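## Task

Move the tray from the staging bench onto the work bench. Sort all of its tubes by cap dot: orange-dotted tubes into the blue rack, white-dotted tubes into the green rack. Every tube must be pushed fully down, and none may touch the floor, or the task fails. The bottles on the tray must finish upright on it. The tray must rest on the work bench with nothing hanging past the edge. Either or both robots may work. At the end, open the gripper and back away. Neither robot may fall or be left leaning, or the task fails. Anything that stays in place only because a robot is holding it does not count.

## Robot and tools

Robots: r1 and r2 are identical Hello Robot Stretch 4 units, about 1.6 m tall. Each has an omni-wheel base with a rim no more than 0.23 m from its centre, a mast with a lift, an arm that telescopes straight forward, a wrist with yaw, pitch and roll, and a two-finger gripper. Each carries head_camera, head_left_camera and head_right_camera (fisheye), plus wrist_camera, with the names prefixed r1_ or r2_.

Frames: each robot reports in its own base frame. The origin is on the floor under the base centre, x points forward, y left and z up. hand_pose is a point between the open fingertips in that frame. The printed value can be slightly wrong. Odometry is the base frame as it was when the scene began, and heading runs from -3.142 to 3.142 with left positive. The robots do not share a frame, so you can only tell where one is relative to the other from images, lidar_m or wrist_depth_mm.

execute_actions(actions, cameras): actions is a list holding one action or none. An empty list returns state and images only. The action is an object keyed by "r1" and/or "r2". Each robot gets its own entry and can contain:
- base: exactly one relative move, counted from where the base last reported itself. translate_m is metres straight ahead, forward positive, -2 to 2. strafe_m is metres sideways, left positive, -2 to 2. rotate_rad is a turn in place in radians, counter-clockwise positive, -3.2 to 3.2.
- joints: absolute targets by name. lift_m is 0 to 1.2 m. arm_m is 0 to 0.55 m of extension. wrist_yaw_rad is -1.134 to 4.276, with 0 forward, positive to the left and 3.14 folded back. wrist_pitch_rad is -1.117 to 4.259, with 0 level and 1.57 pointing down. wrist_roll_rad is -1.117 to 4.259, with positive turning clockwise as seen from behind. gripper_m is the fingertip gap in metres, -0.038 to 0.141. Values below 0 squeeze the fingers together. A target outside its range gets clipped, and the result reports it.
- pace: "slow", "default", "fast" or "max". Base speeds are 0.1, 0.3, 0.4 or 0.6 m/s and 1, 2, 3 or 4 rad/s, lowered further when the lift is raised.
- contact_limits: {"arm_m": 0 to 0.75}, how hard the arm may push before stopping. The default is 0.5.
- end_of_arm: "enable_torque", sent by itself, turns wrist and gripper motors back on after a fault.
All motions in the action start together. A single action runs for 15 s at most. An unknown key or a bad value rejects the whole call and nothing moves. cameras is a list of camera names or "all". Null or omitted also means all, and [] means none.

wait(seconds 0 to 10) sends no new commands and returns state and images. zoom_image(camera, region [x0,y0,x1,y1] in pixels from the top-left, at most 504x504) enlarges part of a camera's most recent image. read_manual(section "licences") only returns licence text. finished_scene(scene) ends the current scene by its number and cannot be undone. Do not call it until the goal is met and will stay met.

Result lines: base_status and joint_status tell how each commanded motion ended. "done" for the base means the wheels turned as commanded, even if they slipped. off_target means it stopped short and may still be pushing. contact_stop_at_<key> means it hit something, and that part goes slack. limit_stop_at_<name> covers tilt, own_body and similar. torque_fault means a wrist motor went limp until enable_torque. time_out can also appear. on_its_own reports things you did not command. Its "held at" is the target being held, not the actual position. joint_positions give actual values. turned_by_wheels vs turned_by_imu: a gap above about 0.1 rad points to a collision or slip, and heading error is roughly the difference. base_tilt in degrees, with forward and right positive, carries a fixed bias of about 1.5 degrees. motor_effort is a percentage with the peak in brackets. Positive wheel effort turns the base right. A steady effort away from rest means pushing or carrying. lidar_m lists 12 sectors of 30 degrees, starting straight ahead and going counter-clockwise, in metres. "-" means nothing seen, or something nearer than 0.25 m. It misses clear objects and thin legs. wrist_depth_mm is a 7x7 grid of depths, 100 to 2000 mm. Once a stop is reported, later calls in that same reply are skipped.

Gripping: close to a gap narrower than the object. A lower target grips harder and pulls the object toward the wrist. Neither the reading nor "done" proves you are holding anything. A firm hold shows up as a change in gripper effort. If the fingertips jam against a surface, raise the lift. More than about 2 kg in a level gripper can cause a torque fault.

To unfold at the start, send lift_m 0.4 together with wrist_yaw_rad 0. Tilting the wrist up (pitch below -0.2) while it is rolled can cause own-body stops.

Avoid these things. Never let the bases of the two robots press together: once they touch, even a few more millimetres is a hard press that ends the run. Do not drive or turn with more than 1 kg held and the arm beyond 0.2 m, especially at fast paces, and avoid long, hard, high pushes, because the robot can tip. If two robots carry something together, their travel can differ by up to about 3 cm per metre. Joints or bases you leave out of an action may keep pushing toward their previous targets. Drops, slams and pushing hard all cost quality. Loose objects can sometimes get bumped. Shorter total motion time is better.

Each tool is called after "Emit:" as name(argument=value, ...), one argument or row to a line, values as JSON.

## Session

Emit:
execute_actions(
  actions=[
    {"r1":{"joints":{"lift_m":1.0,"wrist_yaw_rad":0,"wrist_pitch_rad":0.6}},"r2":{"joints":{"lift_m":1.0,"wrist_yaw_rad":0,"wrist_pitch_rad":0.6,"gripper_m":0.08}}},
  ],
  cameras=["r1_head_camera","r2_head_camera","r1_head_left_camera","r2_head_left_camera"],
)

Scene clock: 3.77 s.
r1.base_odometry: x=+0.000 y=+0.000 heading=+0.000 (m, m, rad; r1's odometry frame)
r1.turned_by_wheels: +0.000 (rad since the last result)
r1.turned_by_imu: +0.001 (rad since the last result)
r1.base_tilt: forward=+0.5 right=-0.3 (deg)
r1.lidar_m: 1.82 1.56 1.21 1.92 2.06 1.25 1.09 1.08 1.32 2.37 1.66 1.20
r1.base_status: not commanded
r1.joint_positions: lift_m=+1.000 arm_m=+0.000 wrist_yaw_rad=+0.000 wrist_pitch_rad=+0.602 wrist_roll_rad=+0.011 gripper_m=+0.057
r1.joint_status: all done
r1.motor_effort: lift_m=+20(22) arm_m=-1(0) wrist_yaw_rad=-1(6) wrist_pitch_rad=-5(4) wrist_roll_rad=-1(1) gripper_m=-3(2) wheel_0=+0(0) wheel_1=+0(1) wheel_2=+0(0) (%)
r1.hand_pose: x=+0.4088 y=-0.0874 z=+1.0148 quat_wxyz=(+0.955, +0.005, +0.296, -0.002) (m; r1's base frame)
r1.wrist_depth_mm: - - - - - - - / - - - - - 1308 1430 / - - - - - 1098 1008 / 1921 1921 - - - 1808 - / 1618 1618 1661 1661 1708 1618 1708 / 1366 1397 215 1430 201 1430 1464 / 1205 1205 1229 108 1281 1255 1308
r2.base_odometry: x=+0.000 y=+0.000 heading=+0.000 (m, m, rad; r2's odometry frame)
r2.turned_by_wheels: +0.000 (rad since the last result)
r2.turned_by_imu: -0.001 (rad since the last result)
r2.base_tilt: forward=+0.4 right=+0.3 (deg)
r2.lidar_m: 0.75 0.72 0.82 1.26 3.98 1.55 1.28 2.66 1.75 2.08 1.85 0.93
r2.base_status: not commanded
r2.joint_positions: lift_m=+1.000 arm_m=+0.002 wrist_yaw_rad=+0.000 wrist_pitch_rad=+0.601 wrist_roll_rad=-0.012 gripper_m=+0.080
r2.joint_status: all done
r2.motor_effort: lift_m=+22(24) arm_m=-1(1) wrist_yaw_rad=-3(7) wrist_pitch_rad=-6(5) wrist_roll_rad=+0(0) gripper_m=-3(3) wheel_0=-1(1) wheel_1=+0(0) wheel_2=+0(0) (%)
r2.hand_pose: x=+0.4108 y=-0.0873 z=+1.0148 quat_wxyz=(+0.955, -0.006, +0.296, +0.002) (m; r2's base frame)
r2.wrist_depth_mm: 452 477 512 554 597 634 691 / 480 517 554 597 654 715 750 / 525 569 615 668 732 798 891 / 580 621 676 741 820 931 1025 / 640 699 732 831 904 1078 1281 / 723 788 878 904 991 1308 1336 / 798 878 976 - 1229 1182 1205
pictures: r1_head_camera, r1_head_left_camera, r2_head_camera, r2_head_left_camera
Images, in order (width x height): r1_head_camera 420x560, r1_head_left_camera 420x672, r2_head_camera 420x560, r2_head_left_camera 420x672.

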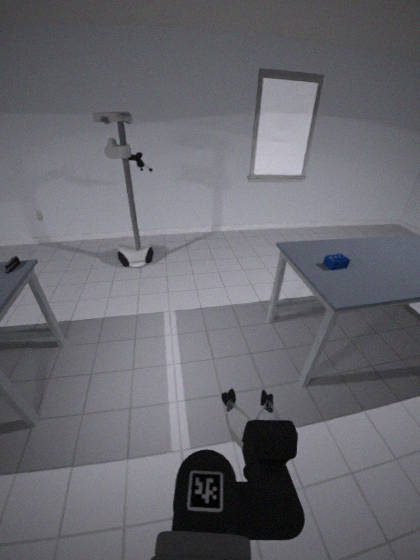

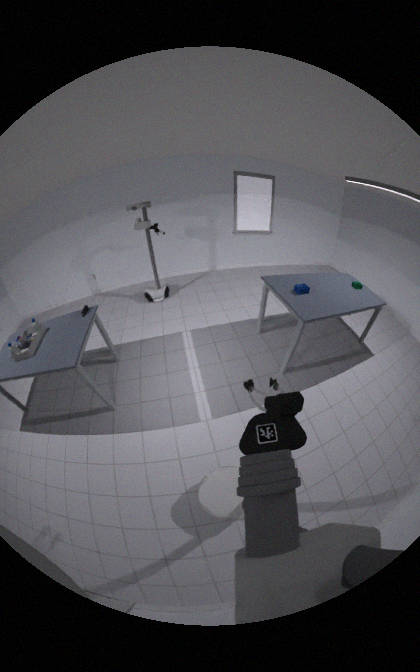

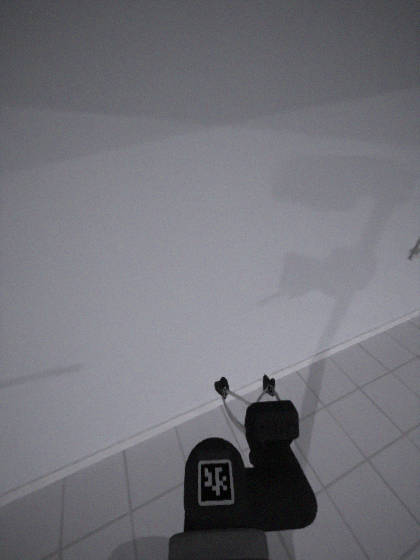

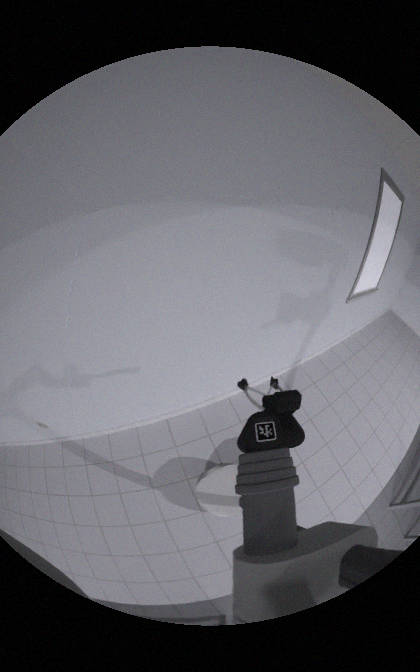

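Emit:
execute_actions(
  actions=[
    {"r1":{"base":{"rotate_rad":0.24}},"r2":{"base":{"rotate_rad":-2.79}}},
  ],
  cameras=[],
)

Emit:
execute_actions(
  actions=[
    {"r1":{"base":{"strafe_m":1.5}},"r2":{"base":{"strafe_m":-1.2}}},
  ],
  cameras=["r1_head_camera","r2_head_camera"],
)

Scene clock: 24.53 s.
r1.base_odometry: x=+0.000 y=+0.000 heading=+0.239 (m, m, rad; r1's odometry frame)
r1.turned_by_wheels: +0.239 (rad since the last result)
r1.turned_by_imu: +0.241 (rad since the last result)
r1.base_tilt: forward=+0.7 right=-0.4 (deg)
r1.lidar_m: 2.51 1.19 1.27 4.09 1.50 1.15 1.08 1.14 1.59 4.34 1.19 1.16
r1.base_status: done
r1.joint_positions: lift_m=+1.000 arm_m=+0.000 wrist_yaw_rad=+0.000 wrist_pitch_rad=+0.602 wrist_roll_rad=+0.011 gripper_m=+0.057
r1.joint_status: not commanded
r1.motor_effort: lift_m=+20(20) arm_m=-1(1) wrist_yaw_rad=-1(1) wrist_pitch_rad=-4(5) wrist_roll_rad=-1(0) gripper_m=-2(3) wheel_0=-6(7) wheel_1=-5(11) wheel_2=-5(7) (%)
r1.hand_pose: x=+0.4088 y=-0.0874 z=+1.0148 quat_wxyz=(+0.955, +0.005, +0.296, -0.002) (m; r1's base frame)
r1.wrist_depth_mm: - - - - - - - / 1336 - - - - - - / - - - - - - 1160 / 1808 1983 - - - - - / 1576 1661 1661 1756 1661 1708 1708 / 1336 1397 216 1430 202 1499 1430 / 1205 1205 1229 108 1281 1281 1205
r2.base_odometry: x=+0.000 y=+0.000 heading=-2.789 (m, m, rad; r2's odometry frame)
r2.turned_by_wheels: -2.789 (rad since the last result)
r2.turned_by_imu: -2.782 (rad since the last result)
r2.base_tilt: forward=+0.4 right=+0.3 (deg)
r2.lidar_m: 1.81 1.72 1.73 3.02 1.08 0.77 0.72 0.77 1.06 2.87 1.77 1.31
r2.base_status: done
r2.joint_positions: lift_m=+1.000 arm_m=+0.002 wrist_yaw_rad=+0.000 wrist_pitch_rad=+0.602 wrist_roll_rad=-0.012 gripper_m=+0.080
r2.joint_status: not commanded
r2.motor_effort: lift_m=+20(22) arm_m=-1(1) wrist_yaw_rad=+0(2) wrist_pitch_rad=-7(7) wrist_roll_rad=-1(0) gripper_m=-3(3) wheel_0=+3(7) wheel_1=+2(8) wheel_2=+3(8) (%)
r2.hand_pose: x=+0.4108 y=-0.0874 z=+1.0149 quat_wxyz=(+0.955, -0.006, +0.296, +0.002) (m; r2's base frame)
r2.wrist_depth_mm: - - - - - - - / - - - - - 1160 1182 / - - - - - - - / 1921 1983 1921 1921 1921 1983 1863 / 1576 1661 1499 1708 1576 1464 1464 / 1366 1397 1281 1336 1308 1397 1336 / 1205 1182 1229 - 1229 1182 1205
pictures: none
No camera images: the call's "cameras" was empty. Leave "cameras" out to get every camera's image.

Scene clock: 30.87 s.
r1.base_odometry: x=-0.355 y=+1.457 heading=+0.239 (m, m, rad; r1's odometry frame)
r1.turned_by_wheels: +0.000 (rad since the last result)
r1.turned_by_imu: +0.011 (rad since the last result)
r1.base_tilt: forward=+0.6 right=-0.3 (deg)
r1.lidar_m: 0.87 0.95 2.96 2.84 1.52 1.04 1.01 1.10 1.56 3.38 2.50 0.91
r1.base_status: done
r1.joint_positions: lift_m=+1.000 arm_m=+0.000 wrist_yaw_rad=+0.000 wrist_pitch_rad=+0.602 wrist_roll_rad=+0.011 gripper_m=+0.057
r1.joint_status: not commanded
r1.motor_effort: lift_m=+20(20) arm_m=-1(1) wrist_yaw_rad=-1(0) wrist_pitch_rad=-4(4) wrist_roll_rad=+0(1) gripper_m=-3(2) wheel_0=-3(17) wheel_1=+2(13) wheel_2=+0(5) (%)
r1.hand_pose: x=+0.4088 y=-0.0874 z=+1.0148 quat_wxyz=(+0.955, +0.005, +0.296, -0.002) (m; r1's base frame)
r1.wrist_depth_mm: - - - - - - - / 1160 1182 1008 1182 1308 - - / 878 878 904 931 960 976 - / 1756 1661 854 854 842 831 1921 / 1618 1618 1661 1708 1661 1661 1708 / 1336 1397 215 1430 201 1397 1499 / 1205 1205 1205 109 1255 1229 1308
r2.base_odometry: x=-0.414 y=+1.126 heading=-2.789 (m, m, rad; r2's odometry frame)
r2.turned_by_wheels: +0.000 (rad since the last result)
r2.turned_by_imu: -0.004 (rad since the last result)
r2.base_tilt: forward=+0.4 right=+0.3 (deg)
r2.lidar_m: 1.21 1.28 2.73 3.05 1.06 0.76 0.71 0.76 1.04 2.78 2.91 1.28
r2.base_status: done
r2.joint_positions: lift_m=+1.000 arm_m=+0.002 wrist_yaw_rad=+0.000 wrist_pitch_rad=+0.602 wrist_roll_rad=-0.012 gripper_m=+0.080
r2.joint_status: not commanded
r2.motor_effort: lift_m=+21(20) arm_m=-1(1) wrist_yaw_rad=-1(1) wrist_pitch_rad=-6(6) wrist_roll_rad=+0(0) gripper_m=-4(3) wheel_0=+1(9) wheel_1=+2(9) wheel_2=+0(4) (%)
r2.hand_pose: x=+0.4108 y=-0.0874 z=+1.0149 quat_wxyz=(+0.955, -0.006, +0.296, +0.002) (m; r2's base frame)
r2.wrist_depth_mm: - - - 1366 1576 - - / - 1138 1138 1118 1138 1160 - / - - - - - - - / 1921 1808 1863 - 1863 1863 1983 / 1576 1537 1499 1499 1499 1499 1618 / 1366 1366 1308 1336 1308 1366 1366 / 1182 1182 1255 - 1255 1182 1205
pictures: r1_head_camera, r2_head_camera
Images, in order (width x height): r1_head_camera 420x560, r2_head_camera 420x560.

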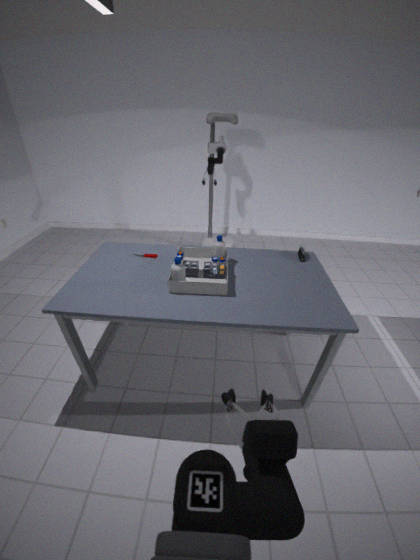

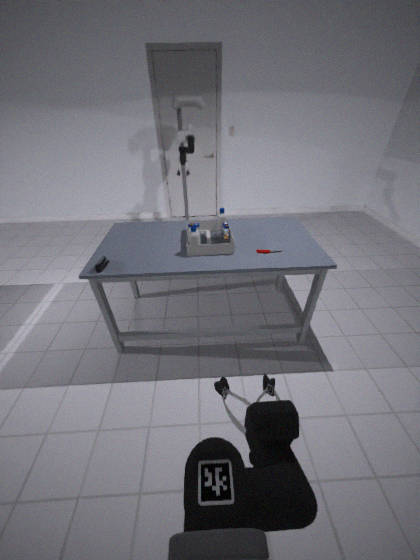

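Emit:
execute_actions(
  actions=[
    {"r1":{"base":{"rotate_rad":-0.04}},"r2":{"base":{"strafe_m":0.09}}},
  ],
  cameras=[],
)

Emit:
execute_actions(
  actions=[
    {"r1":{"base":{"strafe_m":0.1}},"r2":{"base":{"translate_m":0.6}}},
  ],
  cameras=[],
)

Emit:
execute_actions(
  actions=[
    {"r1":{"base":{"translate_m":0.55}},"r2":{"base":{"translate_m":0.3}}},
  ],
  cameras=["r1_wrist_camera","r2_wrist_camera"],
)

Emit:
execute_actions(
  actions=[
    {"r1":{"joints":{"lift_m":1.1,"arm_m":0.25,"wrist_pitch_rad":1.57,"wrist_roll_rad":1.57,"gripper_m":0.06}},"r2":{"joints":{"lift_m":1.1,"arm_m":0.25,"wrist_pitch_rad":1.57,"wrist_roll_rad":1.57,"gripper_m":0.06}}},
  ],
  cameras=["r1_wrist_camera","r2_wrist_camera"],
)

Scene clock: 48.73 s.
r1.base_odometry: x=-0.355 y=+1.457 heading=+0.200 (m, m, rad; r1's odometry frame)
r1.turned_by_wheels: -0.039 (rad since the last result)
r1.turned_by_imu: -0.038 (rad since the last result)
r1.base_tilt: forward=+0.5 right=-0.2 (deg)
r1.lidar_m: 0.87 0.92 2.99 2.85 1.54 1.10 1.03 1.11 1.49 3.88 2.52 0.94
r1.base_status: done
r1.joint_positions: lift_m=+1.000 arm_m=+0.000 wrist_yaw_rad=+0.000 wrist_pitch_rad=+0.602 wrist_roll_rad=+0.011 gripper_m=+0.057
r1.joint_status: not commanded
r1.motor_effort: lift_m=+20(20) arm_m=-1(1) wrist_yaw_rad=+0(0) wrist_pitch_rad=-5(5) wrist_roll_rad=+0(0) gripper_m=-1(3) wheel_0=+5(5) wheel_1=+5(6) wheel_2=+5(4) (%)
r1.hand_pose: x=+0.4088 y=-0.0874 z=+1.0148 quat_wxyz=(+0.955, +0.005, +0.296, -0.002) (m; r1's base frame)
r1.wrist_depth_mm: - - - - - - - / 1205 1182 1042 1160 1308 - - / 878 904 904 931 960 991 - / 1808 1618 854 854 854 854 - / 1576 1618 1661 1661 1708 1618 1708 / 1366 1366 216 1430 201 1430 1464 / 1205 1205 1255 109 1255 1255 1281
r2.base_odometry: x=-0.383 y=+1.042 heading=-2.789 (m, m, rad; r2's odometry frame)
r2.turned_by_wheels: +0.000 (rad since the last result)
r2.turned_by_imu: +0.000 (rad since the last result)
r2.base_tilt: forward=+0.4 right=+0.3 (deg)
r2.lidar_m: 1.21 1.25 2.61 3.02 1.08 0.77 0.71 0.75 1.04 2.81 3.01 1.26
r2.base_status: done
r2.joint_positions: lift_m=+1.000 arm_m=+0.002 wrist_yaw_rad=+0.000 wrist_pitch_rad=+0.602 wrist_roll_rad=-0.012 gripper_m=+0.080
r2.joint_status: not commanded
r2.motor_effort: lift_m=+21(20) arm_m=-1(1) wrist_yaw_rad=+0(1) wrist_pitch_rad=-7(7) wrist_roll_rad=-1(1) gripper_m=-2(2) wheel_0=-1(10) wheel_1=+0(11) wheel_2=+0(1) (%)
r2.hand_pose: x=+0.4108 y=-0.0874 z=+1.0149 quat_wxyz=(+0.955, -0.006, +0.296, +0.002) (m; r2's base frame)
r2.wrist_depth_mm: - - - 1430 1537 - - / - 1182 1138 1118 1138 1138 - / - - - - - - - / 1921 1863 1983 1921 1863 1983 1863 / 1537 1537 1430 1499 1499 1499 1576 / 1366 1366 1308 1308 1281 1336 1397 / 1182 1182 1255 - 1205 1205 1205
pictures: none
No camera images: the call's "cameras" was empty. Leave "cameras" out to get every camera's image.

Scene clock: 52.23 s.
r1.base_odometry: x=-0.374 y=+1.555 heading=+0.200 (m, m, rad; r1's odometry frame)
r1.turned_by_wheels: +0.000 (rad since the last result)
r1.turned_by_imu: +0.002 (rad since the last result)
r1.base_tilt: forward=+0.6 right=-0.3 (deg)
r1.lidar_m: 0.89 0.94 2.89 2.76 1.56 1.10 1.02 1.10 1.53 3.91 2.57 0.92
r1.base_status: done
r1.joint_positions: lift_m=+1.000 arm_m=+0.000 wrist_yaw_rad=+0.000 wrist_pitch_rad=+0.602 wrist_roll_rad=+0.011 gripper_m=+0.057
r1.joint_status: not commanded
r1.motor_effort: lift_m=+20(20) arm_m=-1(2) wrist_yaw_rad=+0(0) wrist_pitch_rad=-5(5) wrist_roll_rad=+0(0) gripper_m=-2(5) wheel_0=-4(14) wheel_1=+3(14) wheel_2=+0(2) (%)
r1.hand_pose: x=+0.4088 y=-0.0874 z=+1.0148 quat_wxyz=(+0.955, +0.005, +0.296, -0.002) (m; r1's base frame)
r1.wrist_depth_mm: - - - - - - - / 1182 1182 1078 1138 1281 - - / 878 904 904 917 931 976 - / 1756 1661 842 854 842 854 854 / 1576 1618 1708 1708 1708 1708 1661 / 1281 1366 215 1464 201 1430 1499 / 1205 1182 1229 108 1255 1229 1281
r2.base_odometry: x=-0.946 y=+0.835 heading=-2.789 (m, m, rad; r2's odometry frame)
r2.turned_by_wheels: +0.000 (rad since the last result)
r2.turned_by_imu: +0.004 (rad since the last result)
r2.base_tilt: forward=+0.4 right=+0.3 (deg)
r2.lidar_m: 0.61 0.64 2.41 2.45 1.92 1.38 1.30 1.37 1.90 2.88 0.92 0.65
r2.base_status: done
r2.joint_positions: lift_m=+1.000 arm_m=+0.002 wrist_yaw_rad=+0.000 wrist_pitch_rad=+0.602 wrist_roll_rad=-0.012 gripper_m=+0.080
r2.joint_status: not commanded
r2.motor_effort: lift_m=+21(20) arm_m=-1(1) wrist_yaw_rad=-1(2) wrist_pitch_rad=-6(6) wrist_roll_rad=+0(0) gripper_m=-2(2) wheel_0=+1(5) wheel_1=+1(7) wheel_2=+1(10) (%)
r2.hand_pose: x=+0.4108 y=-0.0874 z=+1.0149 quat_wxyz=(+0.955, -0.006, +0.296, +0.002) (m; r2's base frame)
r2.wrist_depth_mm: - - - - - - - / - 1160 1160 1060 991 - - / 891 854 866 676 809 866 866 / 683 683 691 699 691 699 683 / 683 609 603 591 574 597 597 / 904 1397 1336 1336 1308 1366 1366 / 1182 1008 1229 - 1229 1205 1205
pictures: none
No camera images: the call's "cameras" was empty. Leave "cameras" out to get every camera's image.

Scene clock: 55.57 s.
r1.base_odometry: x=+0.165 y=+1.665 heading=+0.200 (m, m, rad; r1's odometry frame)
r1.turned_by_wheels: +0.001 (rad since the last result)
r1.turned_by_imu: +0.003 (rad since the last result)
r1.base_tilt: forward=+0.4 right=-0.2 (deg)
r1.lidar_m: 0.35 0.36 0.51 2.75 2.31 1.69 1.59 1.67 2.31 2.43 0.51 0.39
r1.base_status: done
r1.joint_positions: lift_m=+1.000 arm_m=+0.000 wrist_yaw_rad=+0.000 wrist_pitch_rad=+0.602 wrist_roll_rad=+0.011 gripper_m=+0.057
r1.joint_status: not commanded
r1.motor_effort: lift_m=+20(20) arm_m=-1(1) wrist_yaw_rad=-1(0) wrist_pitch_rad=-5(5) wrist_roll_rad=-1(0) gripper_m=-2(2) wheel_0=+6(14) wheel_1=+3(7) wheel_2=-1(13) (%)
r1.hand_pose: x=+0.4088 y=-0.0874 z=+1.0148 quat_wxyz=(+0.955, +0.005, +0.296, -0.002) (m; r1's base frame)
r1.wrist_depth_mm: - - - - - - - / - - - - - - - / 866 891 788 798 931 - - / 699 597 654 627 750 759 768 / 585 469 591 603 615 634 627 / 496 473 215 488 200 530 530 / 439 433 452 108 459 455 473
r2.base_odometry: x=-1.228 y=+0.731 heading=-2.789 (m, m, rad; r2's odometry frame)
r2.turned_by_wheels: +0.000 (rad since the last result)
r2.turned_by_imu: +0.002 (rad since the last result)
r2.base_tilt: forward=+0.4 right=+0.3 (deg)
r2.lidar_m: 0.31 0.32 0.48 2.28 2.30 1.69 1.63 1.69 2.33 2.87 0.49 0.36
r2.base_status: done
r2.joint_positions: lift_m=+1.000 arm_m=+0.002 wrist_yaw_rad=+0.000 wrist_pitch_rad=+0.602 wrist_roll_rad=-0.012 gripper_m=+0.080
r2.joint_status: not commanded
r2.motor_effort: lift_m=+21(20) arm_m=-1(1) wrist_yaw_rad=-2(1) wrist_pitch_rad=-7(6) wrist_roll_rad=-1(0) gripper_m=-2(2) wheel_0=+1(8) wheel_1=+1(7) wheel_2=+0(11) (%)
r2.hand_pose: x=+0.4108 y=-0.0874 z=+1.0149 quat_wxyz=(+0.955, -0.006, +0.296, +0.002) (m; r2's base frame)
r2.wrist_depth_mm: - - - - - - - / - - - - - - - / 878 866 854 759 732 854 854 / 691 691 683 603 603 691 683 / 569 569 449 436 569 554 564 / 484 488 452 433 430 462 484 / 430 424 436 - 439 424 427
pictures: r1_wrist_camera, r2_wrist_camera
camera_calibration (this result's frames):
r1_wrist_camera: T_world_to_cam=[[0.0210575, -0.999469, 0.024867, -0.124622], [-0.587841, -0.0324963, -0.808324, 1.11202], [0.808703, 0.00240349, -0.588213, 0.495407], [0, 0, 0, 1]] pos_world=[0.255679, -0.08961, 1.19338]
r2_wrist_camera: T_world_to_cam=[[0.073426, -0.997297, 0.00259396, -0.10769], [-0.605133, -0.0466201, -0.794758, 1.09292], [0.792731, 0.0567862, -0.606921, 0.52275], [0, 0, 0, 1]] pos_world=[0.254868, -0.0861319, 1.18615]
Images, in order (width x height): r1_wrist_camera 616x392, r2_wrist_camera 616x392.

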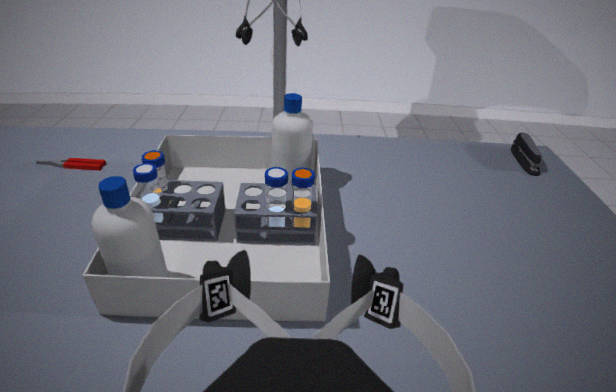

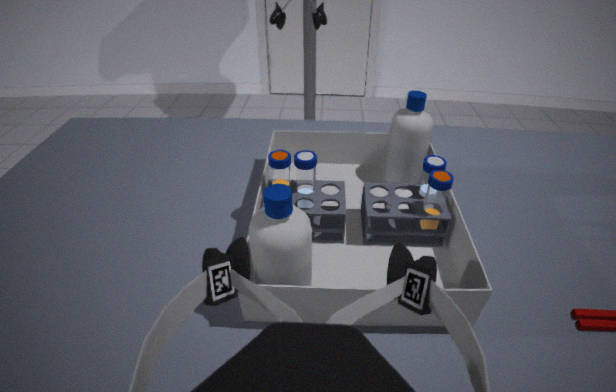

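Scene clock: 57.43 s.
r1.base_odometry: x=+0.165 y=+1.665 heading=+0.200 (m, m, rad; r1's odometry frame)
r1.turned_by_wheels: +0.000 (rad since the last result)
r1.turned_by_imu: +0.001 (rad since the last result)
r1.base_tilt: forward=+0.5 right=-0.3 (deg)
r1.lidar_m: 0.34 0.35 0.50 2.77 2.33 1.68 1.57 1.64 2.25 2.44 0.52 0.35
r1.base_status: not commanded
r1.joint_positions: lift_m=+1.100 arm_m=+0.249 wrist_yaw_rad=+0.000 wrist_pitch_rad=+1.570 wrist_roll_rad=+1.570 gripper_m=+0.060
r1.joint_status: all done
r1.motor_effort: lift_m=+20(22) arm_m=+5(4) wrist_yaw_rad=+0(0) wrist_pitch_rad=+1(2) wrist_roll_rad=+1(3) gripper_m=-4(3) wheel_0=+5(5) wheel_1=+3(4) wheel_2=-1(1) (%)
r1.hand_pose: x=+0.4204 y=-0.0874 z=+0.9896 quat_wxyz=(+0.501, +0.500, +0.500, -0.499) (m; r1's base frame)
r1.wrist_depth_mm: 445 449 449 449 1205 1205 1205 / 445 449 445 449 1205 1182 1205 / 445 455 452 452 1205 1182 1205 / 445 449 452 452 1205 991 1205 / 442 452 452 452 1008 991 1229 / 445 452 215 452 197 1008 1205 / 445 433 455 108 1182 1229 1229
r2.base_odometry: x=-1.228 y=+0.731 heading=-2.789 (m, m, rad; r2's odometry frame)
r2.turned_by_wheels: +0.000 (rad since the last result)
r2.turned_by_imu: +0.000 (rad since the last result)
r2.base_tilt: forward=+0.4 right=+0.3 (deg)
r2.lidar_m: 0.32 0.35 0.48 2.34 2.32 1.70 1.61 1.71 2.34 2.88 0.48 0.36
r2.base_status: not commanded
r2.joint_positions: lift_m=+1.100 arm_m=+0.249 wrist_yaw_rad=+0.000 wrist_pitch_rad=+1.570 wrist_roll_rad=+1.570 gripper_m=+0.060
r2.joint_status: all done
r2.motor_effort: lift_m=+22(20) arm_m=+5(6) wrist_yaw_rad=-2(0) wrist_pitch_rad=-1(3) wrist_roll_rad=+1(7) gripper_m=-4(4) wheel_0=+1(1) wheel_1=+1(1) wheel_2=+0(0) (%)
r2.hand_pose: x=+0.4204 y=-0.0874 z=+0.9895 quat_wxyz=(+0.501, +0.500, +0.500, -0.499) (m; r2's base frame)
r2.wrist_depth_mm: 452 449 445 442 1182 1182 1160 / 389 439 445 449 1205 1205 1182 / 392 449 449 449 1182 1182 1182 / 452 455 455 452 976 991 1205 / 404 433 394 455 991 1008 1205 / 427 312 327 455 193 1205 1229 / 473 469 462 - 1255 1229 1205
pictures: r1_wrist_camera, r2_wrist_camera
camera_calibration (this result's frames):
r1_wrist_camera: T_world_to_cam=[[-0.998997, -0.044552, -0.00443628, 0.41711], [-0.0446564, 0.998634, 0.0271428, 0.133456], [0.00322095, 0.0273137, -0.999622, 1.21907], [0, 0, 0, 1]] pos_world=[0.418724, -0.147988, 1.21684]
r2_wrist_camera: T_world_to_cam=[[-0.997647, -0.0329345, -0.0601356, 0.488279], [-0.0359095, 0.998149, 0.0490801, 0.0955856], [0.0584079, 0.0511241, -0.996983, 1.19396], [0, 0, 0, 1]] pos_world=[0.420826, -0.140368, 1.21503]
Images, in order (width x height): r1_wrist_camera 616x392, r2_wrist_camera 616x392.

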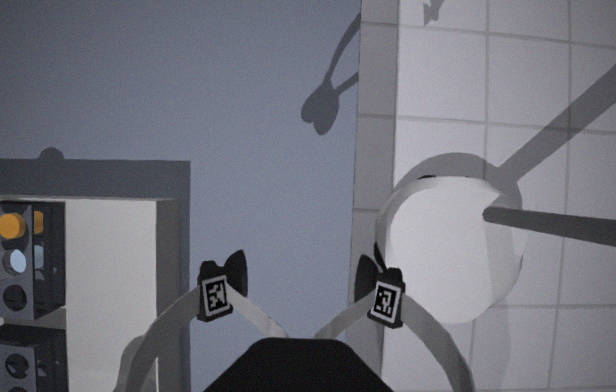

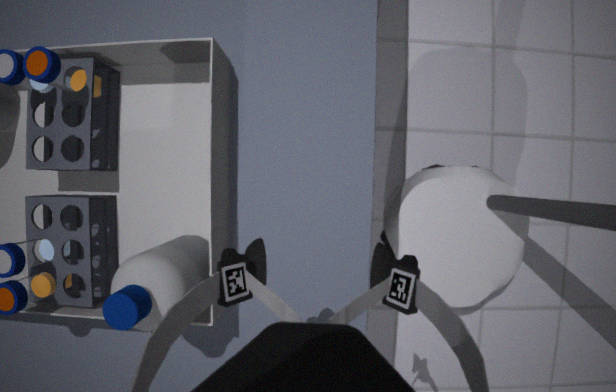

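Emit:
execute_actions(
  actions=[
    {"r1":{"base":{"strafe_m":0.087},"joints":{"arm_m":0.36}},"r2":{"base":{"strafe_m":-0.082},"joints":{"arm_m":0.364}}},
  ],
  cameras=[],
)

Emit:
execute_actions(
  actions=[
    {"r1":{"base":{"translate_m":0.05},"joints":{"lift_m":0.97}},"r2":{"joints":{"lift_m":0.97}}},
  ],
  cameras=["r1_wrist_camera","r2_wrist_camera"],
)

Scene clock: 66.80 s.
r1.base_odometry: x=+0.147 y=+1.750 heading=+0.200 (m, m, rad; r1's odometry frame)
r1.turned_by_wheels: +0.000 (rad since the last result)
r1.turned_by_imu: +0.002 (rad since the last result)
r1.base_tilt: forward=+0.5 right=-0.2 (deg)
r1.lidar_m: 0.33 0.36 0.50 2.66 2.33 1.69 1.58 1.66 2.30 2.52 0.52 0.37
r1.base_status: done
r1.joint_positions: lift_m=+1.100 arm_m=+0.359 wrist_yaw_rad=+0.000 wrist_pitch_rad=+1.570 wrist_roll_rad=+1.570 gripper_m=+0.060
r1.joint_status: all done
r1.motor_effort: lift_m=+21(20) arm_m=+4(7) wrist_yaw_rad=+0(1) wrist_pitch_rad=+0(1) wrist_roll_rad=+1(1) gripper_m=-3(3) wheel_0=-2(16) wheel_1=+1(14) wheel_2=+0(2) (%)
r1.hand_pose: x=+0.5304 y=-0.0874 z=+0.9896 quat_wxyz=(+0.501, +0.500, +0.500, -0.499) (m; r1's base frame)
r1.wrist_depth_mm: 442 445 452 445 449 1205 1205 / 445 445 452 449 452 1205 1205 / 430 387 449 449 452 1205 1205 / 389 418 449 452 452 991 1205 / 445 452 452 455 455 991 991 / 449 421 215 455 198 1008 1229 / 397 392 334 108 459 1205 1205
r2.base_odometry: x=-1.256 y=+0.808 heading=-2.789 (m, m, rad; r2's odometry frame)
r2.turned_by_wheels: +0.000 (rad since the last result)
r2.turned_by_imu: -0.001 (rad since the last result)
r2.base_tilt: forward=+0.4 right=+0.3 (deg)
r2.lidar_m: 0.30 0.35 0.50 2.42 2.33 1.69 1.62 1.70 2.36 2.79 0.50 0.35
r2.base_status: done
r2.joint_positions: lift_m=+1.100 arm_m=+0.363 wrist_yaw_rad=+0.000 wrist_pitch_rad=+1.570 wrist_roll_rad=+1.570 gripper_m=+0.060
r2.joint_status: all done
r2.motor_effort: lift_m=+22(22) arm_m=+5(5) wrist_yaw_rad=-3(0) wrist_pitch_rad=-2(1) wrist_roll_rad=+1(1) gripper_m=-4(3) wheel_0=+0(7) wheel_1=+1(10) wheel_2=+0(0) (%)
r2.hand_pose: x=+0.5343 y=-0.0874 z=+0.9895 quat_wxyz=(+0.501, +0.500, +0.500, -0.499) (m; r2's base frame)
r2.wrist_depth_mm: 445 445 445 442 436 1160 1182 / 455 445 452 442 442 1182 1229 / 410 392 445 445 449 1205 1182 / 445 424 449 455 445 991 1078 / 462 455 452 449 449 991 1008 / 459 413 394 452 193 1008 1229 / 459 347 433 - 459 1205 1229
pictures: none
No camera images: the call's "cameras" was empty. Leave "cameras" out to get every camera's image.

Scene clock: 68.40 s.
r1.base_odometry: x=+0.196 y=+1.760 heading=+0.201 (m, m, rad; r1's odometry frame)
r1.turned_by_wheels: +0.001 (rad since the last result)
r1.turned_by_imu: +0.001 (rad since the last result)
r1.base_tilt: forward=+0.5 right=-0.3 (deg)
r1.lidar_m: 0.28 0.30 0.42 2.68 2.40 1.74 1.64 1.70 2.36 2.53 0.45 0.32
r1.base_status: done
r1.joint_positions: lift_m=+0.970 arm_m=+0.359 wrist_yaw_rad=+0.000 wrist_pitch_rad=+1.570 wrist_roll_rad=+1.570 gripper_m=+0.060
r1.joint_status: all done
r1.motor_effort: lift_m=+16(20) arm_m=+5(4) wrist_yaw_rad=+1(1) wrist_pitch_rad=+0(0) wrist_roll_rad=+1(1) gripper_m=-1(4) wheel_0=+6(10) wheel_1=+4(10) wheel_2=-1(10) (%)
r1.hand_pose: x=+0.5304 y=-0.0874 z=+0.8599 quat_wxyz=(+0.501, +0.500, +0.500, -0.499) (m; r1's base frame)
r1.wrist_depth_mm: 319 319 319 320 320 322 322 / 319 320 319 320 322 324 1060 / 213 290 319 320 324 325 1078 / 204 291 320 322 324 327 831 / 265 315 320 322 324 327 878 / 293 317 215 324 198 327 891 / 281 278 322 108 329 329 1098
r2.base_odometry: x=-1.256 y=+0.808 heading=-2.789 (m, m, rad; r2's odometry frame)
r2.turned_by_wheels: +0.000 (rad since the last result)
r2.turned_by_imu: +0.000 (rad since the last result)
r2.base_tilt: forward=+0.4 right=+0.2 (deg)
r2.lidar_m: 0.29 0.34 0.48 2.41 2.34 1.70 1.61 1.68 2.34 2.80 0.49 0.36
r2.base_status: not commanded
r2.joint_positions: lift_m=+0.970 arm_m=+0.363 wrist_yaw_rad=+0.000 wrist_pitch_rad=+1.570 wrist_roll_rad=+1.570 gripper_m=+0.060
r2.joint_status: all done
r2.motor_effort: lift_m=+18(22) arm_m=+5(5) wrist_yaw_rad=+1(1) wrist_pitch_rad=-2(1) wrist_roll_rad=+1(1) gripper_m=-2(4) wheel_0=+0(0) wheel_1=+1(1) wheel_2=+0(0) (%)
r2.hand_pose: x=+0.5343 y=-0.0874 z=+0.8599 quat_wxyz=(+0.501, +0.500, +0.500, -0.499) (m; r2's base frame)
r2.wrist_depth_mm: 320 319 317 314 310 312 1060 / 322 320 319 315 315 314 1060 / 204 291 317 317 320 315 1042 / 264 300 320 322 319 317 842 / 266 298 319 322 320 319 866 / 297 314 324 322 192 320 976 / 270 298 327 - 324 320 1060
pictures: r1_wrist_camera, r2_wrist_camera
camera_calibration (this result's frames):
r1_wrist_camera: T_world_to_cam=[[-0.999003, -0.0444359, -0.00421239, 0.52622], [-0.0445342, 0.998639, 0.0271528, 0.141813], [0.0030001, 0.0273133, -0.999622, 1.08923], [0, 0, 0, 1]] pos_world=[0.528743, -0.147988, 1.08719]
r2_wrist_camera: T_world_to_cam=[[-0.997662, -0.0328399, -0.0599278, 0.593999], [-0.0358047, 0.998153, 0.0490877, 0.105977], [0.058205, 0.0511186, -0.996995, 1.05819], [0, 0, 0, 1]] pos_world=[0.534813, -0.140368, 1.0854]
Images, in order (width x height): r1_wrist_camera 616x392, r2_wrist_camera 616x392.

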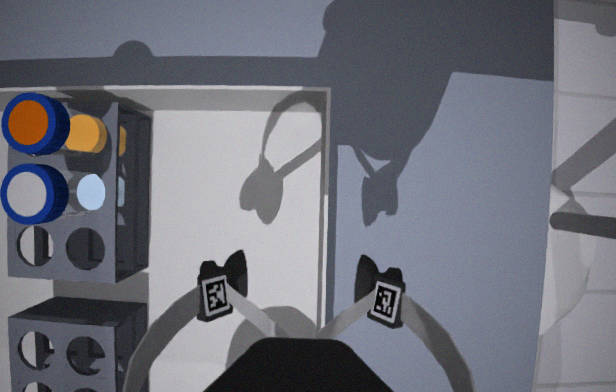

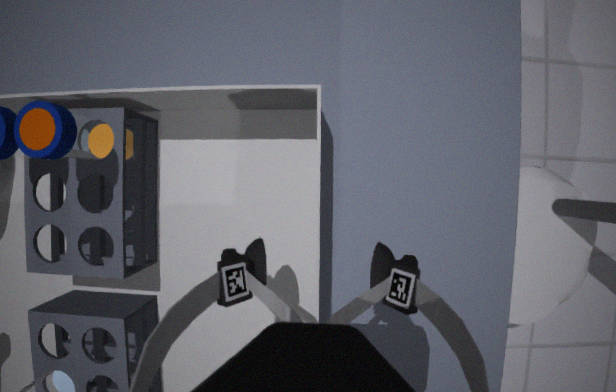

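Emit:
execute_actions(
  actions=[
    {"r1":{"joints":{"lift_m":0.905,"arm_m":0.345},"pace":"slow"},"r2":{"joints":{"lift_m":0.905},"pace":"slow"}},
  ],
  cameras=[],
)

Emit:
execute_actions(
  actions=[
    {"r1":{"joints":{"gripper_m":-0.038}},"r2":{"joints":{"gripper_m":-0.038}}},
  ],
  cameras=[],
)

Emit:
execute_actions(
  actions=[
    {"r1":{"joints":{"lift_m":1.03},"pace":"slow"},"r2":{"joints":{"lift_m":1.03},"pace":"slow"}},
  ],
  cameras=[],
)

Emit:
execute_actions(
  actions=[
    {"r1":{"base":{"strafe_m":-1.0}},"r2":{"base":{"strafe_m":1.0}}},
  ],
  cameras=["r1_wrist_camera","r2_head_left_camera"],
)

Scene clock: 79.40 s.
r1.base_odometry: x=+0.196 y=+1.760 heading=+0.201 (m, m, rad; r1's odometry frame)
r1.turned_by_wheels: +0.000 (rad since the last result)
r1.turned_by_imu: +0.002 (rad since the last result)
r1.base_tilt: forward=+0.6 right=-0.3 (deg)
r1.lidar_m: 0.27 0.32 0.42 2.66 2.41 1.73 1.63 1.71 2.35 2.51 0.45 0.30
r1.base_status: not commanded
r1.joint_positions: lift_m=+0.905 arm_m=+0.346 wrist_yaw_rad=+0.000 wrist_pitch_rad=+1.570 wrist_roll_rad=+1.570 gripper_m=+0.060
r1.joint_status: all done
r1.motor_effort: lift_m=+16(15) arm_m=-4(4) wrist_yaw_rad=+0(1) wrist_pitch_rad=+0(0) wrist_roll_rad=+1(1) gripper_m=-3(4) wheel_0=+6(6) wheel_1=+5(5) wheel_2=-1(1) (%)
r1.hand_pose: x=+0.5170 y=-0.0874 z=+0.7949 quat_wxyz=(+0.501, +0.500, +0.500, -0.499) (m; r1's base frame)
r1.wrist_depth_mm: 255 256 257 255 256 257 259 / 206 233 235 255 257 258 258 / 225 254 255 255 259 259 260 / 226 255 255 257 259 260 260 / 251 257 258 259 260 260 262 / 249 257 216 259 197 263 263 / 228 257 259 108 262 263 263
r2.base_odometry: x=-1.256 y=+0.808 heading=-2.789 (m, m, rad; r2's odometry frame)
r2.turned_by_wheels: +0.000 (rad since the last result)
r2.turned_by_imu: -0.001 (rad since the last result)
r2.base_tilt: forward=+0.4 right=+0.3 (deg)
r2.lidar_m: 0.30 0.33 0.48 2.40 2.35 1.68 1.63 1.70 2.30 2.79 0.45 0.35
r2.base_status: not commanded
r2.joint_positions: lift_m=+0.905 arm_m=+0.363 wrist_yaw_rad=+0.000 wrist_pitch_rad=+1.570 wrist_roll_rad=+1.570 gripper_m=+0.060
r2.joint_status: all done
r2.motor_effort: lift_m=+17(15) arm_m=+5(5) wrist_yaw_rad=-1(0) wrist_pitch_rad=-2(2) wrist_roll_rad=+1(1) gripper_m=-3(4) wheel_0=+0(0) wheel_1=+1(1) wheel_2=+0(0) (%)
r2.hand_pose: x=+0.5343 y=-0.0874 z=+0.7949 quat_wxyz=(+0.501, +0.500, +0.500, -0.499) (m; r2's base frame)
r2.wrist_depth_mm: 255 254 253 250 249 248 246 / 196 225 229 250 250 249 248 / 199 253 252 252 252 252 250 / 227 255 255 254 254 252 252 / 200 258 255 255 254 254 253 / 237 258 257 256 193 255 521 / 208 256 260 - 258 257 634
pictures: none
No camera images: the call's "cameras" was empty. Leave "cameras" out to get every camera's image.

Scene clock: 81.07 s.
r1.base_odometry: x=+0.196 y=+1.760 heading=+0.201 (m, m, rad; r1's odometry frame)
r1.turned_by_wheels: +0.000 (rad since the last result)
r1.turned_by_imu: +0.001 (rad since the last result)
r1.base_tilt: forward=+0.6 right=-0.2 (deg)
r1.lidar_m: 0.29 0.32 0.42 2.70 2.40 1.73 1.65 1.68 2.39 2.53 0.45 0.28
r1.base_status: not commanded
r1.joint_positions: lift_m=+0.905 arm_m=+0.346 wrist_yaw_rad=+0.000 wrist_pitch_rad=+1.570 wrist_roll_rad=+1.570 gripper_m=-0.037
r1.joint_status: all done
r1.motor_effort: lift_m=+19(19) arm_m=-5(5) wrist_yaw_rad=+0(1) wrist_pitch_rad=-1(2) wrist_roll_rad=+1(1) gripper_m=-23(17) wheel_0=+6(6) wheel_1=+5(5) wheel_2=-1(1) (%)
r1.hand_pose: x=+0.5168 y=-0.0874 z=+0.7946 quat_wxyz=(+0.500, +0.500, +0.500, -0.500) (m; r1's base frame)
r1.wrist_depth_mm: 252 252 254 255 255 256 257 / 210 236 236 248 257 257 257 / 216 247 248 249 257 257 257 / 218 248 249 257 257 259 259 / 244 250 249 250 258 260 260 / 249 250 183 204 183 259 262 / 230 251 251 109 260 262 264
r2.base_odometry: x=-1.256 y=+0.808 heading=-2.789 (m, m, rad; r2's odometry frame)
r2.turned_by_wheels: +0.000 (rad since the last result)
r2.turned_by_imu: +0.000 (rad since the last result)
r2.base_tilt: forward=+0.4 right=+0.3 (deg)
r2.lidar_m: 0.31 0.35 0.45 2.42 2.33 1.71 1.60 1.72 2.32 2.80 0.49 0.35
r2.base_status: not commanded
r2.joint_positions: lift_m=+0.905 arm_m=+0.363 wrist_yaw_rad=+0.000 wrist_pitch_rad=+1.569 wrist_roll_rad=+1.570 gripper_m=-0.037
r2.joint_status: all done
r2.motor_effort: lift_m=+21(21) arm_m=+5(5) wrist_yaw_rad=-1(2) wrist_pitch_rad=-1(0) wrist_roll_rad=+0(1) gripper_m=-24(23) wheel_0=+0(0) wheel_1=+1(1) wheel_2=+0(0) (%)
r2.hand_pose: x=+0.5344 y=-0.0874 z=+0.7946 quat_wxyz=(+0.501, +0.500, +0.500, -0.499) (m; r2's base frame)
r2.wrist_depth_mm: 253 252 251 248 248 246 244 / 187 224 230 244 249 247 247 / 198 248 247 245 250 250 248 / 220 248 247 247 252 251 250 / 220 249 250 211 254 253 251 / 232 251 179 196 179 253 525 / 213 251 252 - 257 255 634
pictures: none
No camera images: the call's "cameras" was empty. Leave "cameras" out to get every camera's image.

Scene clock: 82.93 s.
r1.base_odometry: x=+0.196 y=+1.760 heading=+0.201 (m, m, rad; r1's odometry frame)
r1.turned_by_wheels: +0.000 (rad since the last result)
r1.turned_by_imu: +0.001 (rad since the last result)
r1.base_tilt: forward=+0.6 right=-0.4 (deg)
r1.lidar_m: 0.28 0.30 0.41 2.68 2.41 1.73 1.64 1.71 2.35 2.52 0.43 0.31
r1.base_status: not commanded
r1.joint_positions: lift_m=+1.030 arm_m=+0.346 wrist_yaw_rad=+0.000 wrist_pitch_rad=+1.570 wrist_roll_rad=+1.570 gripper_m=-0.037
r1.joint_status: all done
r1.motor_effort: lift_m=+24(23) arm_m=-4(4) wrist_yaw_rad=-1(1) wrist_pitch_rad=-1(1) wrist_roll_rad=+0(1) gripper_m=-19(21) wheel_0=+6(6) wheel_1=+5(5) wheel_2=-1(1) (%)
r1.hand_pose: x=+0.5168 y=-0.0874 z=+0.9193 quat_wxyz=(+0.500, +0.500, +0.500, -0.500) (m; r1's base frame)
r1.wrist_depth_mm: 375 375 375 377 377 379 1118 / 208 236 236 247 382 379 1138 / 217 247 248 379 382 382 1160 / 217 248 248 379 382 379 1138 / 243 249 250 250 382 387 946 / 247 250 184 206 183 389 1160 / 230 251 252 108 387 387 1160
r2.base_odometry: x=-1.256 y=+0.808 heading=-2.789 (m, m, rad; r2's odometry frame)
r2.turned_by_wheels: +0.000 (rad since the last result)
r2.turned_by_imu: +0.000 (rad since the last result)
r2.base_tilt: forward=+0.4 right=+0.3 (deg)
r2.lidar_m: 0.31 0.33 0.47 2.41 2.32 1.70 1.61 1.67 2.31 2.79 0.48 0.36
r2.base_status: not commanded
r2.joint_positions: lift_m=+1.030 arm_m=+0.363 wrist_yaw_rad=+0.000 wrist_pitch_rad=+1.569 wrist_roll_rad=+1.570 gripper_m=-0.037
r2.joint_status: all done
r2.motor_effort: lift_m=+26(26) arm_m=+5(5) wrist_yaw_rad=-1(0) wrist_pitch_rad=-1(1) wrist_roll_rad=+1(1) gripper_m=-25(22) wheel_0=+0(0) wheel_1=+1(1) wheel_2=+0(0) (%)
r2.hand_pose: x=+0.5345 y=-0.0874 z=+0.9193 quat_wxyz=(+0.501, +0.500, +0.500, -0.499) (m; r2's base frame)
r2.wrist_depth_mm: 377 375 373 370 368 366 1078 / 187 224 231 244 373 370 1078 / 198 247 246 246 375 373 1118 / 219 249 247 245 375 373 904 / 221 251 249 211 382 377 931 / 230 253 178 197 179 917 1160 / 216 250 252 - 382 384 1160
pictures: none
No camera images: the call's "cameras" was empty. Leave "cameras" out to get every camera's image.

Scene clock: 87.60 s.
r1.base_odometry: x=+0.396 y=+0.780 heading=+0.201 (m, m, rad; r1's odometry frame)
r1.turned_by_wheels: +0.000 (rad since the last result)
r1.turned_by_imu: +0.000 (rad since the last result)
r1.base_tilt: forward=+0.6 right=-0.3 (deg)
r1.lidar_m: 0.48 0.37 0.43 1.21 2.38 1.70 1.64 1.72 2.31 1.55 1.55 0.53
r1.base_status: done
r1.joint_positions: lift_m=+1.030 arm_m=+0.346 wrist_yaw_rad=+0.002 wrist_pitch_rad=+1.566 wrist_roll_rad=+1.570 gripper_m=-0.037
r1.joint_status: not commanded
r1.motor_effort: lift_m=+23(24) arm_m=-4(4) wrist_yaw_rad=-4(4) wrist_pitch_rad=+10(11) wrist_roll_rad=+1(0) gripper_m=-21(20) wheel_0=+3(13) wheel_1=-4(14) wheel_2=+0(1) (%)
r1.hand_pose: x=+0.5181 y=-0.0874 z=+0.9193 quat_wxyz=(+0.502, +0.500, +0.500, -0.498) (m; r1's base frame)
r1.wrist_depth_mm: 1118 1118 1138 1098 1098 1118 1118 / 212 238 236 1138 1118 1118 1118 / 217 247 248 1138 1138 1160 1118 / 220 249 249 1118 1118 931 1138 / 244 250 249 251 1138 917 931 / 251 251 185 200 185 946 1138 / 230 251 252 108 1138 1160 1160
r2.base_odometry: x=-0.910 y=-0.130 heading=-2.789 (m, m, rad; r2's odometry frame)
r2.turned_by_wheels: +0.000 (rad since the last result)
r2.turned_by_imu: +0.002 (rad since the last result)
r2.base_tilt: forward=+0.4 right=+0.3 (deg)
r2.lidar_m: 0.50 3.20 1.44 1.42 2.32 1.71 1.62 1.69 2.34 1.34 0.48 0.45
r2.base_status: done
r2.joint_positions: lift_m=+1.030 arm_m=+0.363 wrist_yaw_rad=+0.002 wrist_pitch_rad=+1.566 wrist_roll_rad=+1.570 gripper_m=-0.037
r2.joint_status: not commanded
r2.motor_effort: lift_m=+25(26) arm_m=+4(4) wrist_yaw_rad=-2(5) wrist_pitch_rad=+10(9) wrist_roll_rad=+1(0) gripper_m=-24(24) wheel_0=+0(8) wheel_1=+0(8) wheel_2=+1(1) (%)
r2.hand_pose: x=+0.5358 y=-0.0874 z=+0.9193 quat_wxyz=(+0.502, +0.501, +0.499, -0.498) (m; r2's base frame)
r2.wrist_depth_mm: 377 377 373 370 370 366 1078 / 188 229 232 243 809 1098 1098 / 199 247 246 246 1138 1118 1098 / 220 249 247 248 1138 931 904 / 222 251 250 247 1160 917 917 / 234 250 180 196 180 917 1118 / 213 252 253 - 1160 1138 1138
pictures: r1_wrist_camera, r2_head_left_camera
camera_calibration (this result's frames):
r1_wrist_camera: T_world_to_cam=[[-0.998915, -0.0459229, -0.00772435, 0.517204], [-0.0461158, 0.998571, 0.0269964, 0.140606], [0.00647356, 0.0273233, -0.999606, 1.14683], [0, 0, 0, 1]] pos_world=[0.515703, -0.147989, 1.14658]
Images, in order (width x height): r1_wrist_camera 616x392, r2_head_left_camera 420x672.

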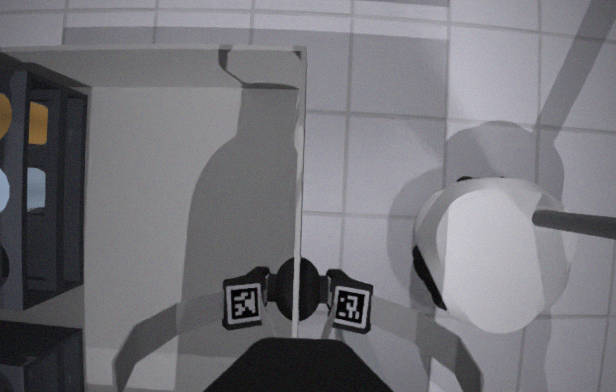

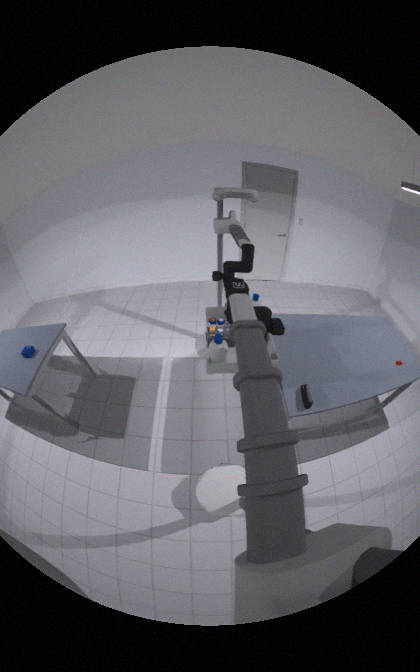

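Emit:
execute_actions(
  actions=[
    {"r1":{"base":{"strafe_m":-1.1},"joints":{"arm_m":0.358}},"r2":{"base":{"strafe_m":1.1},"joints":{"arm_m":0.372}}},
  ],
  cameras=["r1_head_right_camera","r2_head_left_camera"],
)

Scene clock: 96.53 s.
r1.base_odometry: x=+0.615 y=-0.298 heading=+0.201 (m, m, rad; r1's odometry frame)
r1.turned_by_wheels: +0.000 (rad since the last result)
r1.turned_by_imu: -0.001 (rad since the last result)
r1.base_tilt: forward=+0.6 right=-0.3 (deg)
r1.lidar_m: 0.48 3.17 1.30 1.31 2.35 1.70 1.63 1.69 2.31 1.45 0.53 0.53
r1.base_status: done
r1.joint_positions: lift_m=+1.030 arm_m=+0.357 wrist_yaw_rad=+0.001 wrist_pitch_rad=+1.568 wrist_roll_rad=+1.570 gripper_m=-0.037
r1.joint_status: all done
r1.motor_effort: lift_m=+23(23) arm_m=+4(6) wrist_yaw_rad=-4(5) wrist_pitch_rad=+5(14) wrist_roll_rad=+1(0) gripper_m=-21(21) wheel_0=+3(15) wheel_1=-3(16) wheel_2=+0(0) (%)
r1.hand_pose: x=+0.5291 y=-0.0874 z=+0.9193 quat_wxyz=(+0.501, +0.500, +0.500, -0.499) (m; r1's base frame)
r1.wrist_depth_mm: 707 1118 1098 1118 1138 1118 1118 / 210 236 236 1118 1138 1138 1118 / 218 247 248 1138 1138 1098 1118 / 220 248 249 1138 1138 946 1138 / 245 250 250 250 1118 931 917 / 249 250 185 203 183 931 1138 / 231 252 253 108 1160 1160 1160
r2.base_odometry: x=-0.530 y=-1.163 heading=-2.788 (m, m, rad; r2's odometry frame)
r2.turned_by_wheels: +0.000 (rad since the last result)
r2.turned_by_imu: +0.001 (rad since the last result)
r2.base_tilt: forward=+0.4 right=+0.3 (deg)
r2.lidar_m: 0.51 0.43 0.47 1.31 2.33 1.67 1.62 1.71 2.38 1.41 1.37 0.57
r2.base_status: done
r2.joint_positions: lift_m=+1.030 arm_m=+0.371 wrist_yaw_rad=+0.001 wrist_pitch_rad=+1.567 wrist_roll_rad=+1.570 gripper_m=-0.037
r2.joint_status: all done
r2.motor_effort: lift_m=+24(25) arm_m=+4(7) wrist_yaw_rad=-4(7) wrist_pitch_rad=+6(15) wrist_roll_rad=+1(1) gripper_m=-23(24) wheel_0=+2(12) wheel_1=+1(9) wheel_2=+1(2) (%)
r2.hand_pose: x=+0.5433 y=-0.0874 z=+0.9193 quat_wxyz=(+0.501, +0.500, +0.500, -0.499) (m; r2's base frame)
r2.wrist_depth_mm: 1138 1118 1118 1138 1118 1098 1078 / 188 229 232 244 1118 1118 1118 / 200 247 246 244 1138 1138 1138 / 220 249 248 246 1160 917 917 / 221 250 250 246 1138 931 931 / 231 253 180 196 178 931 1118 / 213 251 253 - 1160 1160 1160
pictures: r1_head_right_camera, r2_head_left_camera
Images, in order (width x height): r1_head_right_camera 420x672, r2_head_left_camera 420x672.

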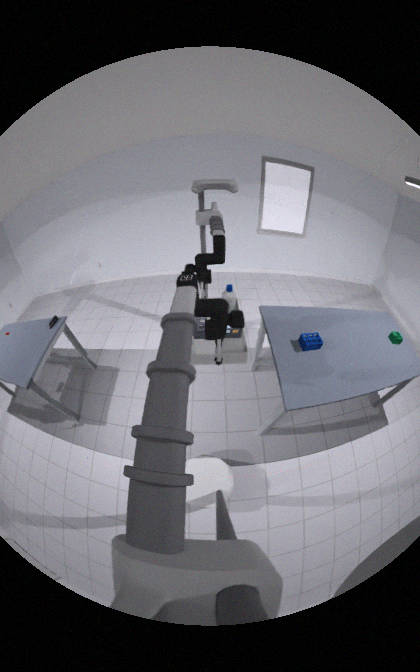

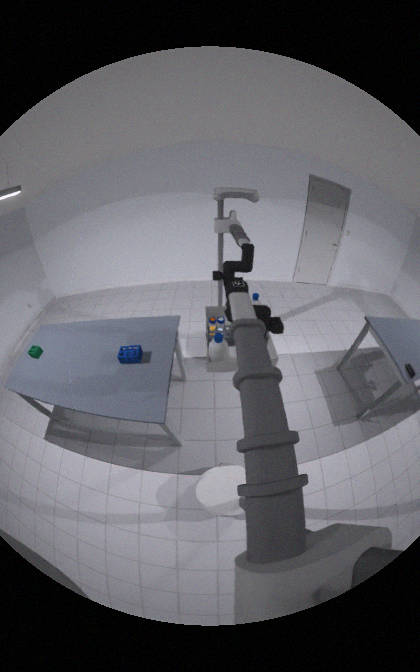

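Emit:
execute_actions(
  actions=[
    {"r1":{"base":{"strafe_m":-1.1},"joints":{"arm_m":0.368}},"r2":{"base":{"strafe_m":1.1},"joints":{"arm_m":0.38}}},
  ],
  cameras=["r1_head_right_camera","r2_head_left_camera"],
)

Scene clock: 106.00 s.
r1.base_odometry: x=+0.835 y=-1.375 heading=+0.201 (m, m, rad; r1's odometry frame)
r1.turned_by_wheels: +0.000 (rad since the last result)
r1.turned_by_imu: +0.000 (rad since the last result)
r1.base_tilt: forward=+0.6 right=-0.4 (deg)
r1.lidar_m: 0.33 0.36 0.50 2.39 2.38 1.70 1.59 1.67 2.25 2.83 0.51 0.35
r1.base_status: done
r1.joint_positions: lift_m=+1.030 arm_m=+0.367 wrist_yaw_rad=+0.002 wrist_pitch_rad=+1.566 wrist_roll_rad=+1.570 gripper_m=-0.037
r1.joint_status: all done
r1.motor_effort: lift_m=+23(23) arm_m=+3(7) wrist_yaw_rad=-5(5) wrist_pitch_rad=+11(16) wrist_roll_rad=+1(1) gripper_m=-20(23) wheel_0=+4(10) wheel_1=-4(10) wheel_2=+0(2) (%)
r1.hand_pose: x=+0.5398 y=-0.0874 z=+0.9193 quat_wxyz=(+0.502, +0.500, +0.500, -0.498) (m; r1's base frame)
r1.wrist_depth_mm: 377 375 375 379 379 379 1118 / 213 236 235 377 377 382 1118 / 217 247 247 382 382 1118 1138 / 221 248 248 379 382 917 1138 / 244 250 250 251 384 917 931 / 249 250 185 202 185 931 1160 / 233 251 251 108 387 1118 1138
r2.base_odometry: x=-0.150 y=-2.195 heading=-2.788 (m, m, rad; r2's odometry frame)
r2.turned_by_wheels: +0.000 (rad since the last result)
r2.turned_by_imu: +0.001 (rad since the last result)
r2.base_tilt: forward=+0.4 right=+0.4 (deg)
r2.lidar_m: 0.32 0.34 0.48 2.71 2.30 1.67 1.62 1.72 2.40 2.50 0.50 0.34
r2.base_status: done
r2.joint_positions: lift_m=+1.030 arm_m=+0.379 wrist_yaw_rad=+0.002 wrist_pitch_rad=+1.566 wrist_roll_rad=+1.570 gripper_m=-0.037
r2.joint_status: all done
r2.motor_effort: lift_m=+25(25) arm_m=+4(6) wrist_yaw_rad=-4(5) wrist_pitch_rad=+10(17) wrist_roll_rad=+0(1) gripper_m=-24(25) wheel_0=+1(11) wheel_1=+0(9) wheel_2=+1(2) (%)
r2.hand_pose: x=+0.5519 y=-0.0874 z=+0.9194 quat_wxyz=(+0.502, +0.501, +0.499, -0.498) (m; r2's base frame)
r2.wrist_depth_mm: 379 377 375 375 368 368 1098 / 188 230 234 243 370 370 1118 / 199 246 246 245 375 373 1138 / 220 248 247 247 377 375 904 / 221 252 250 247 379 375 904 / 230 252 180 197 179 377 1138 / 212 250 251 - 382 382 1160
pictures: r1_head_right_camera, r2_head_left_camera
Images, in order (width x height): r1_head_right_camera 420x672, r2_head_left_camera 420x672.

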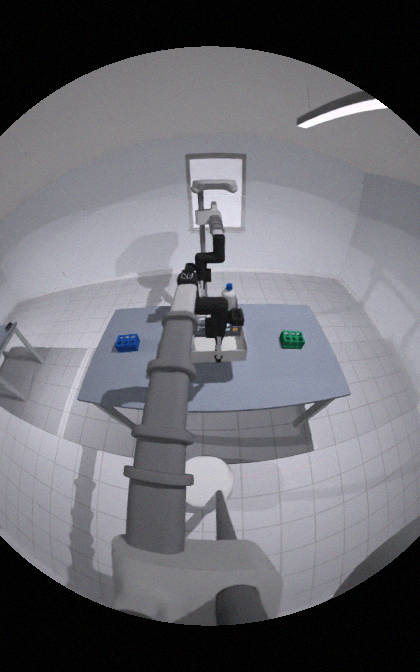

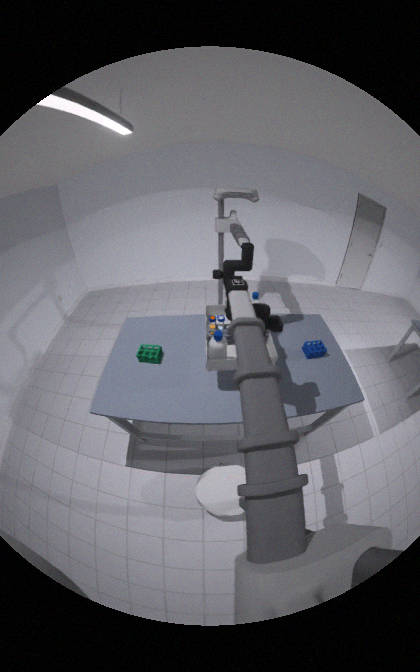

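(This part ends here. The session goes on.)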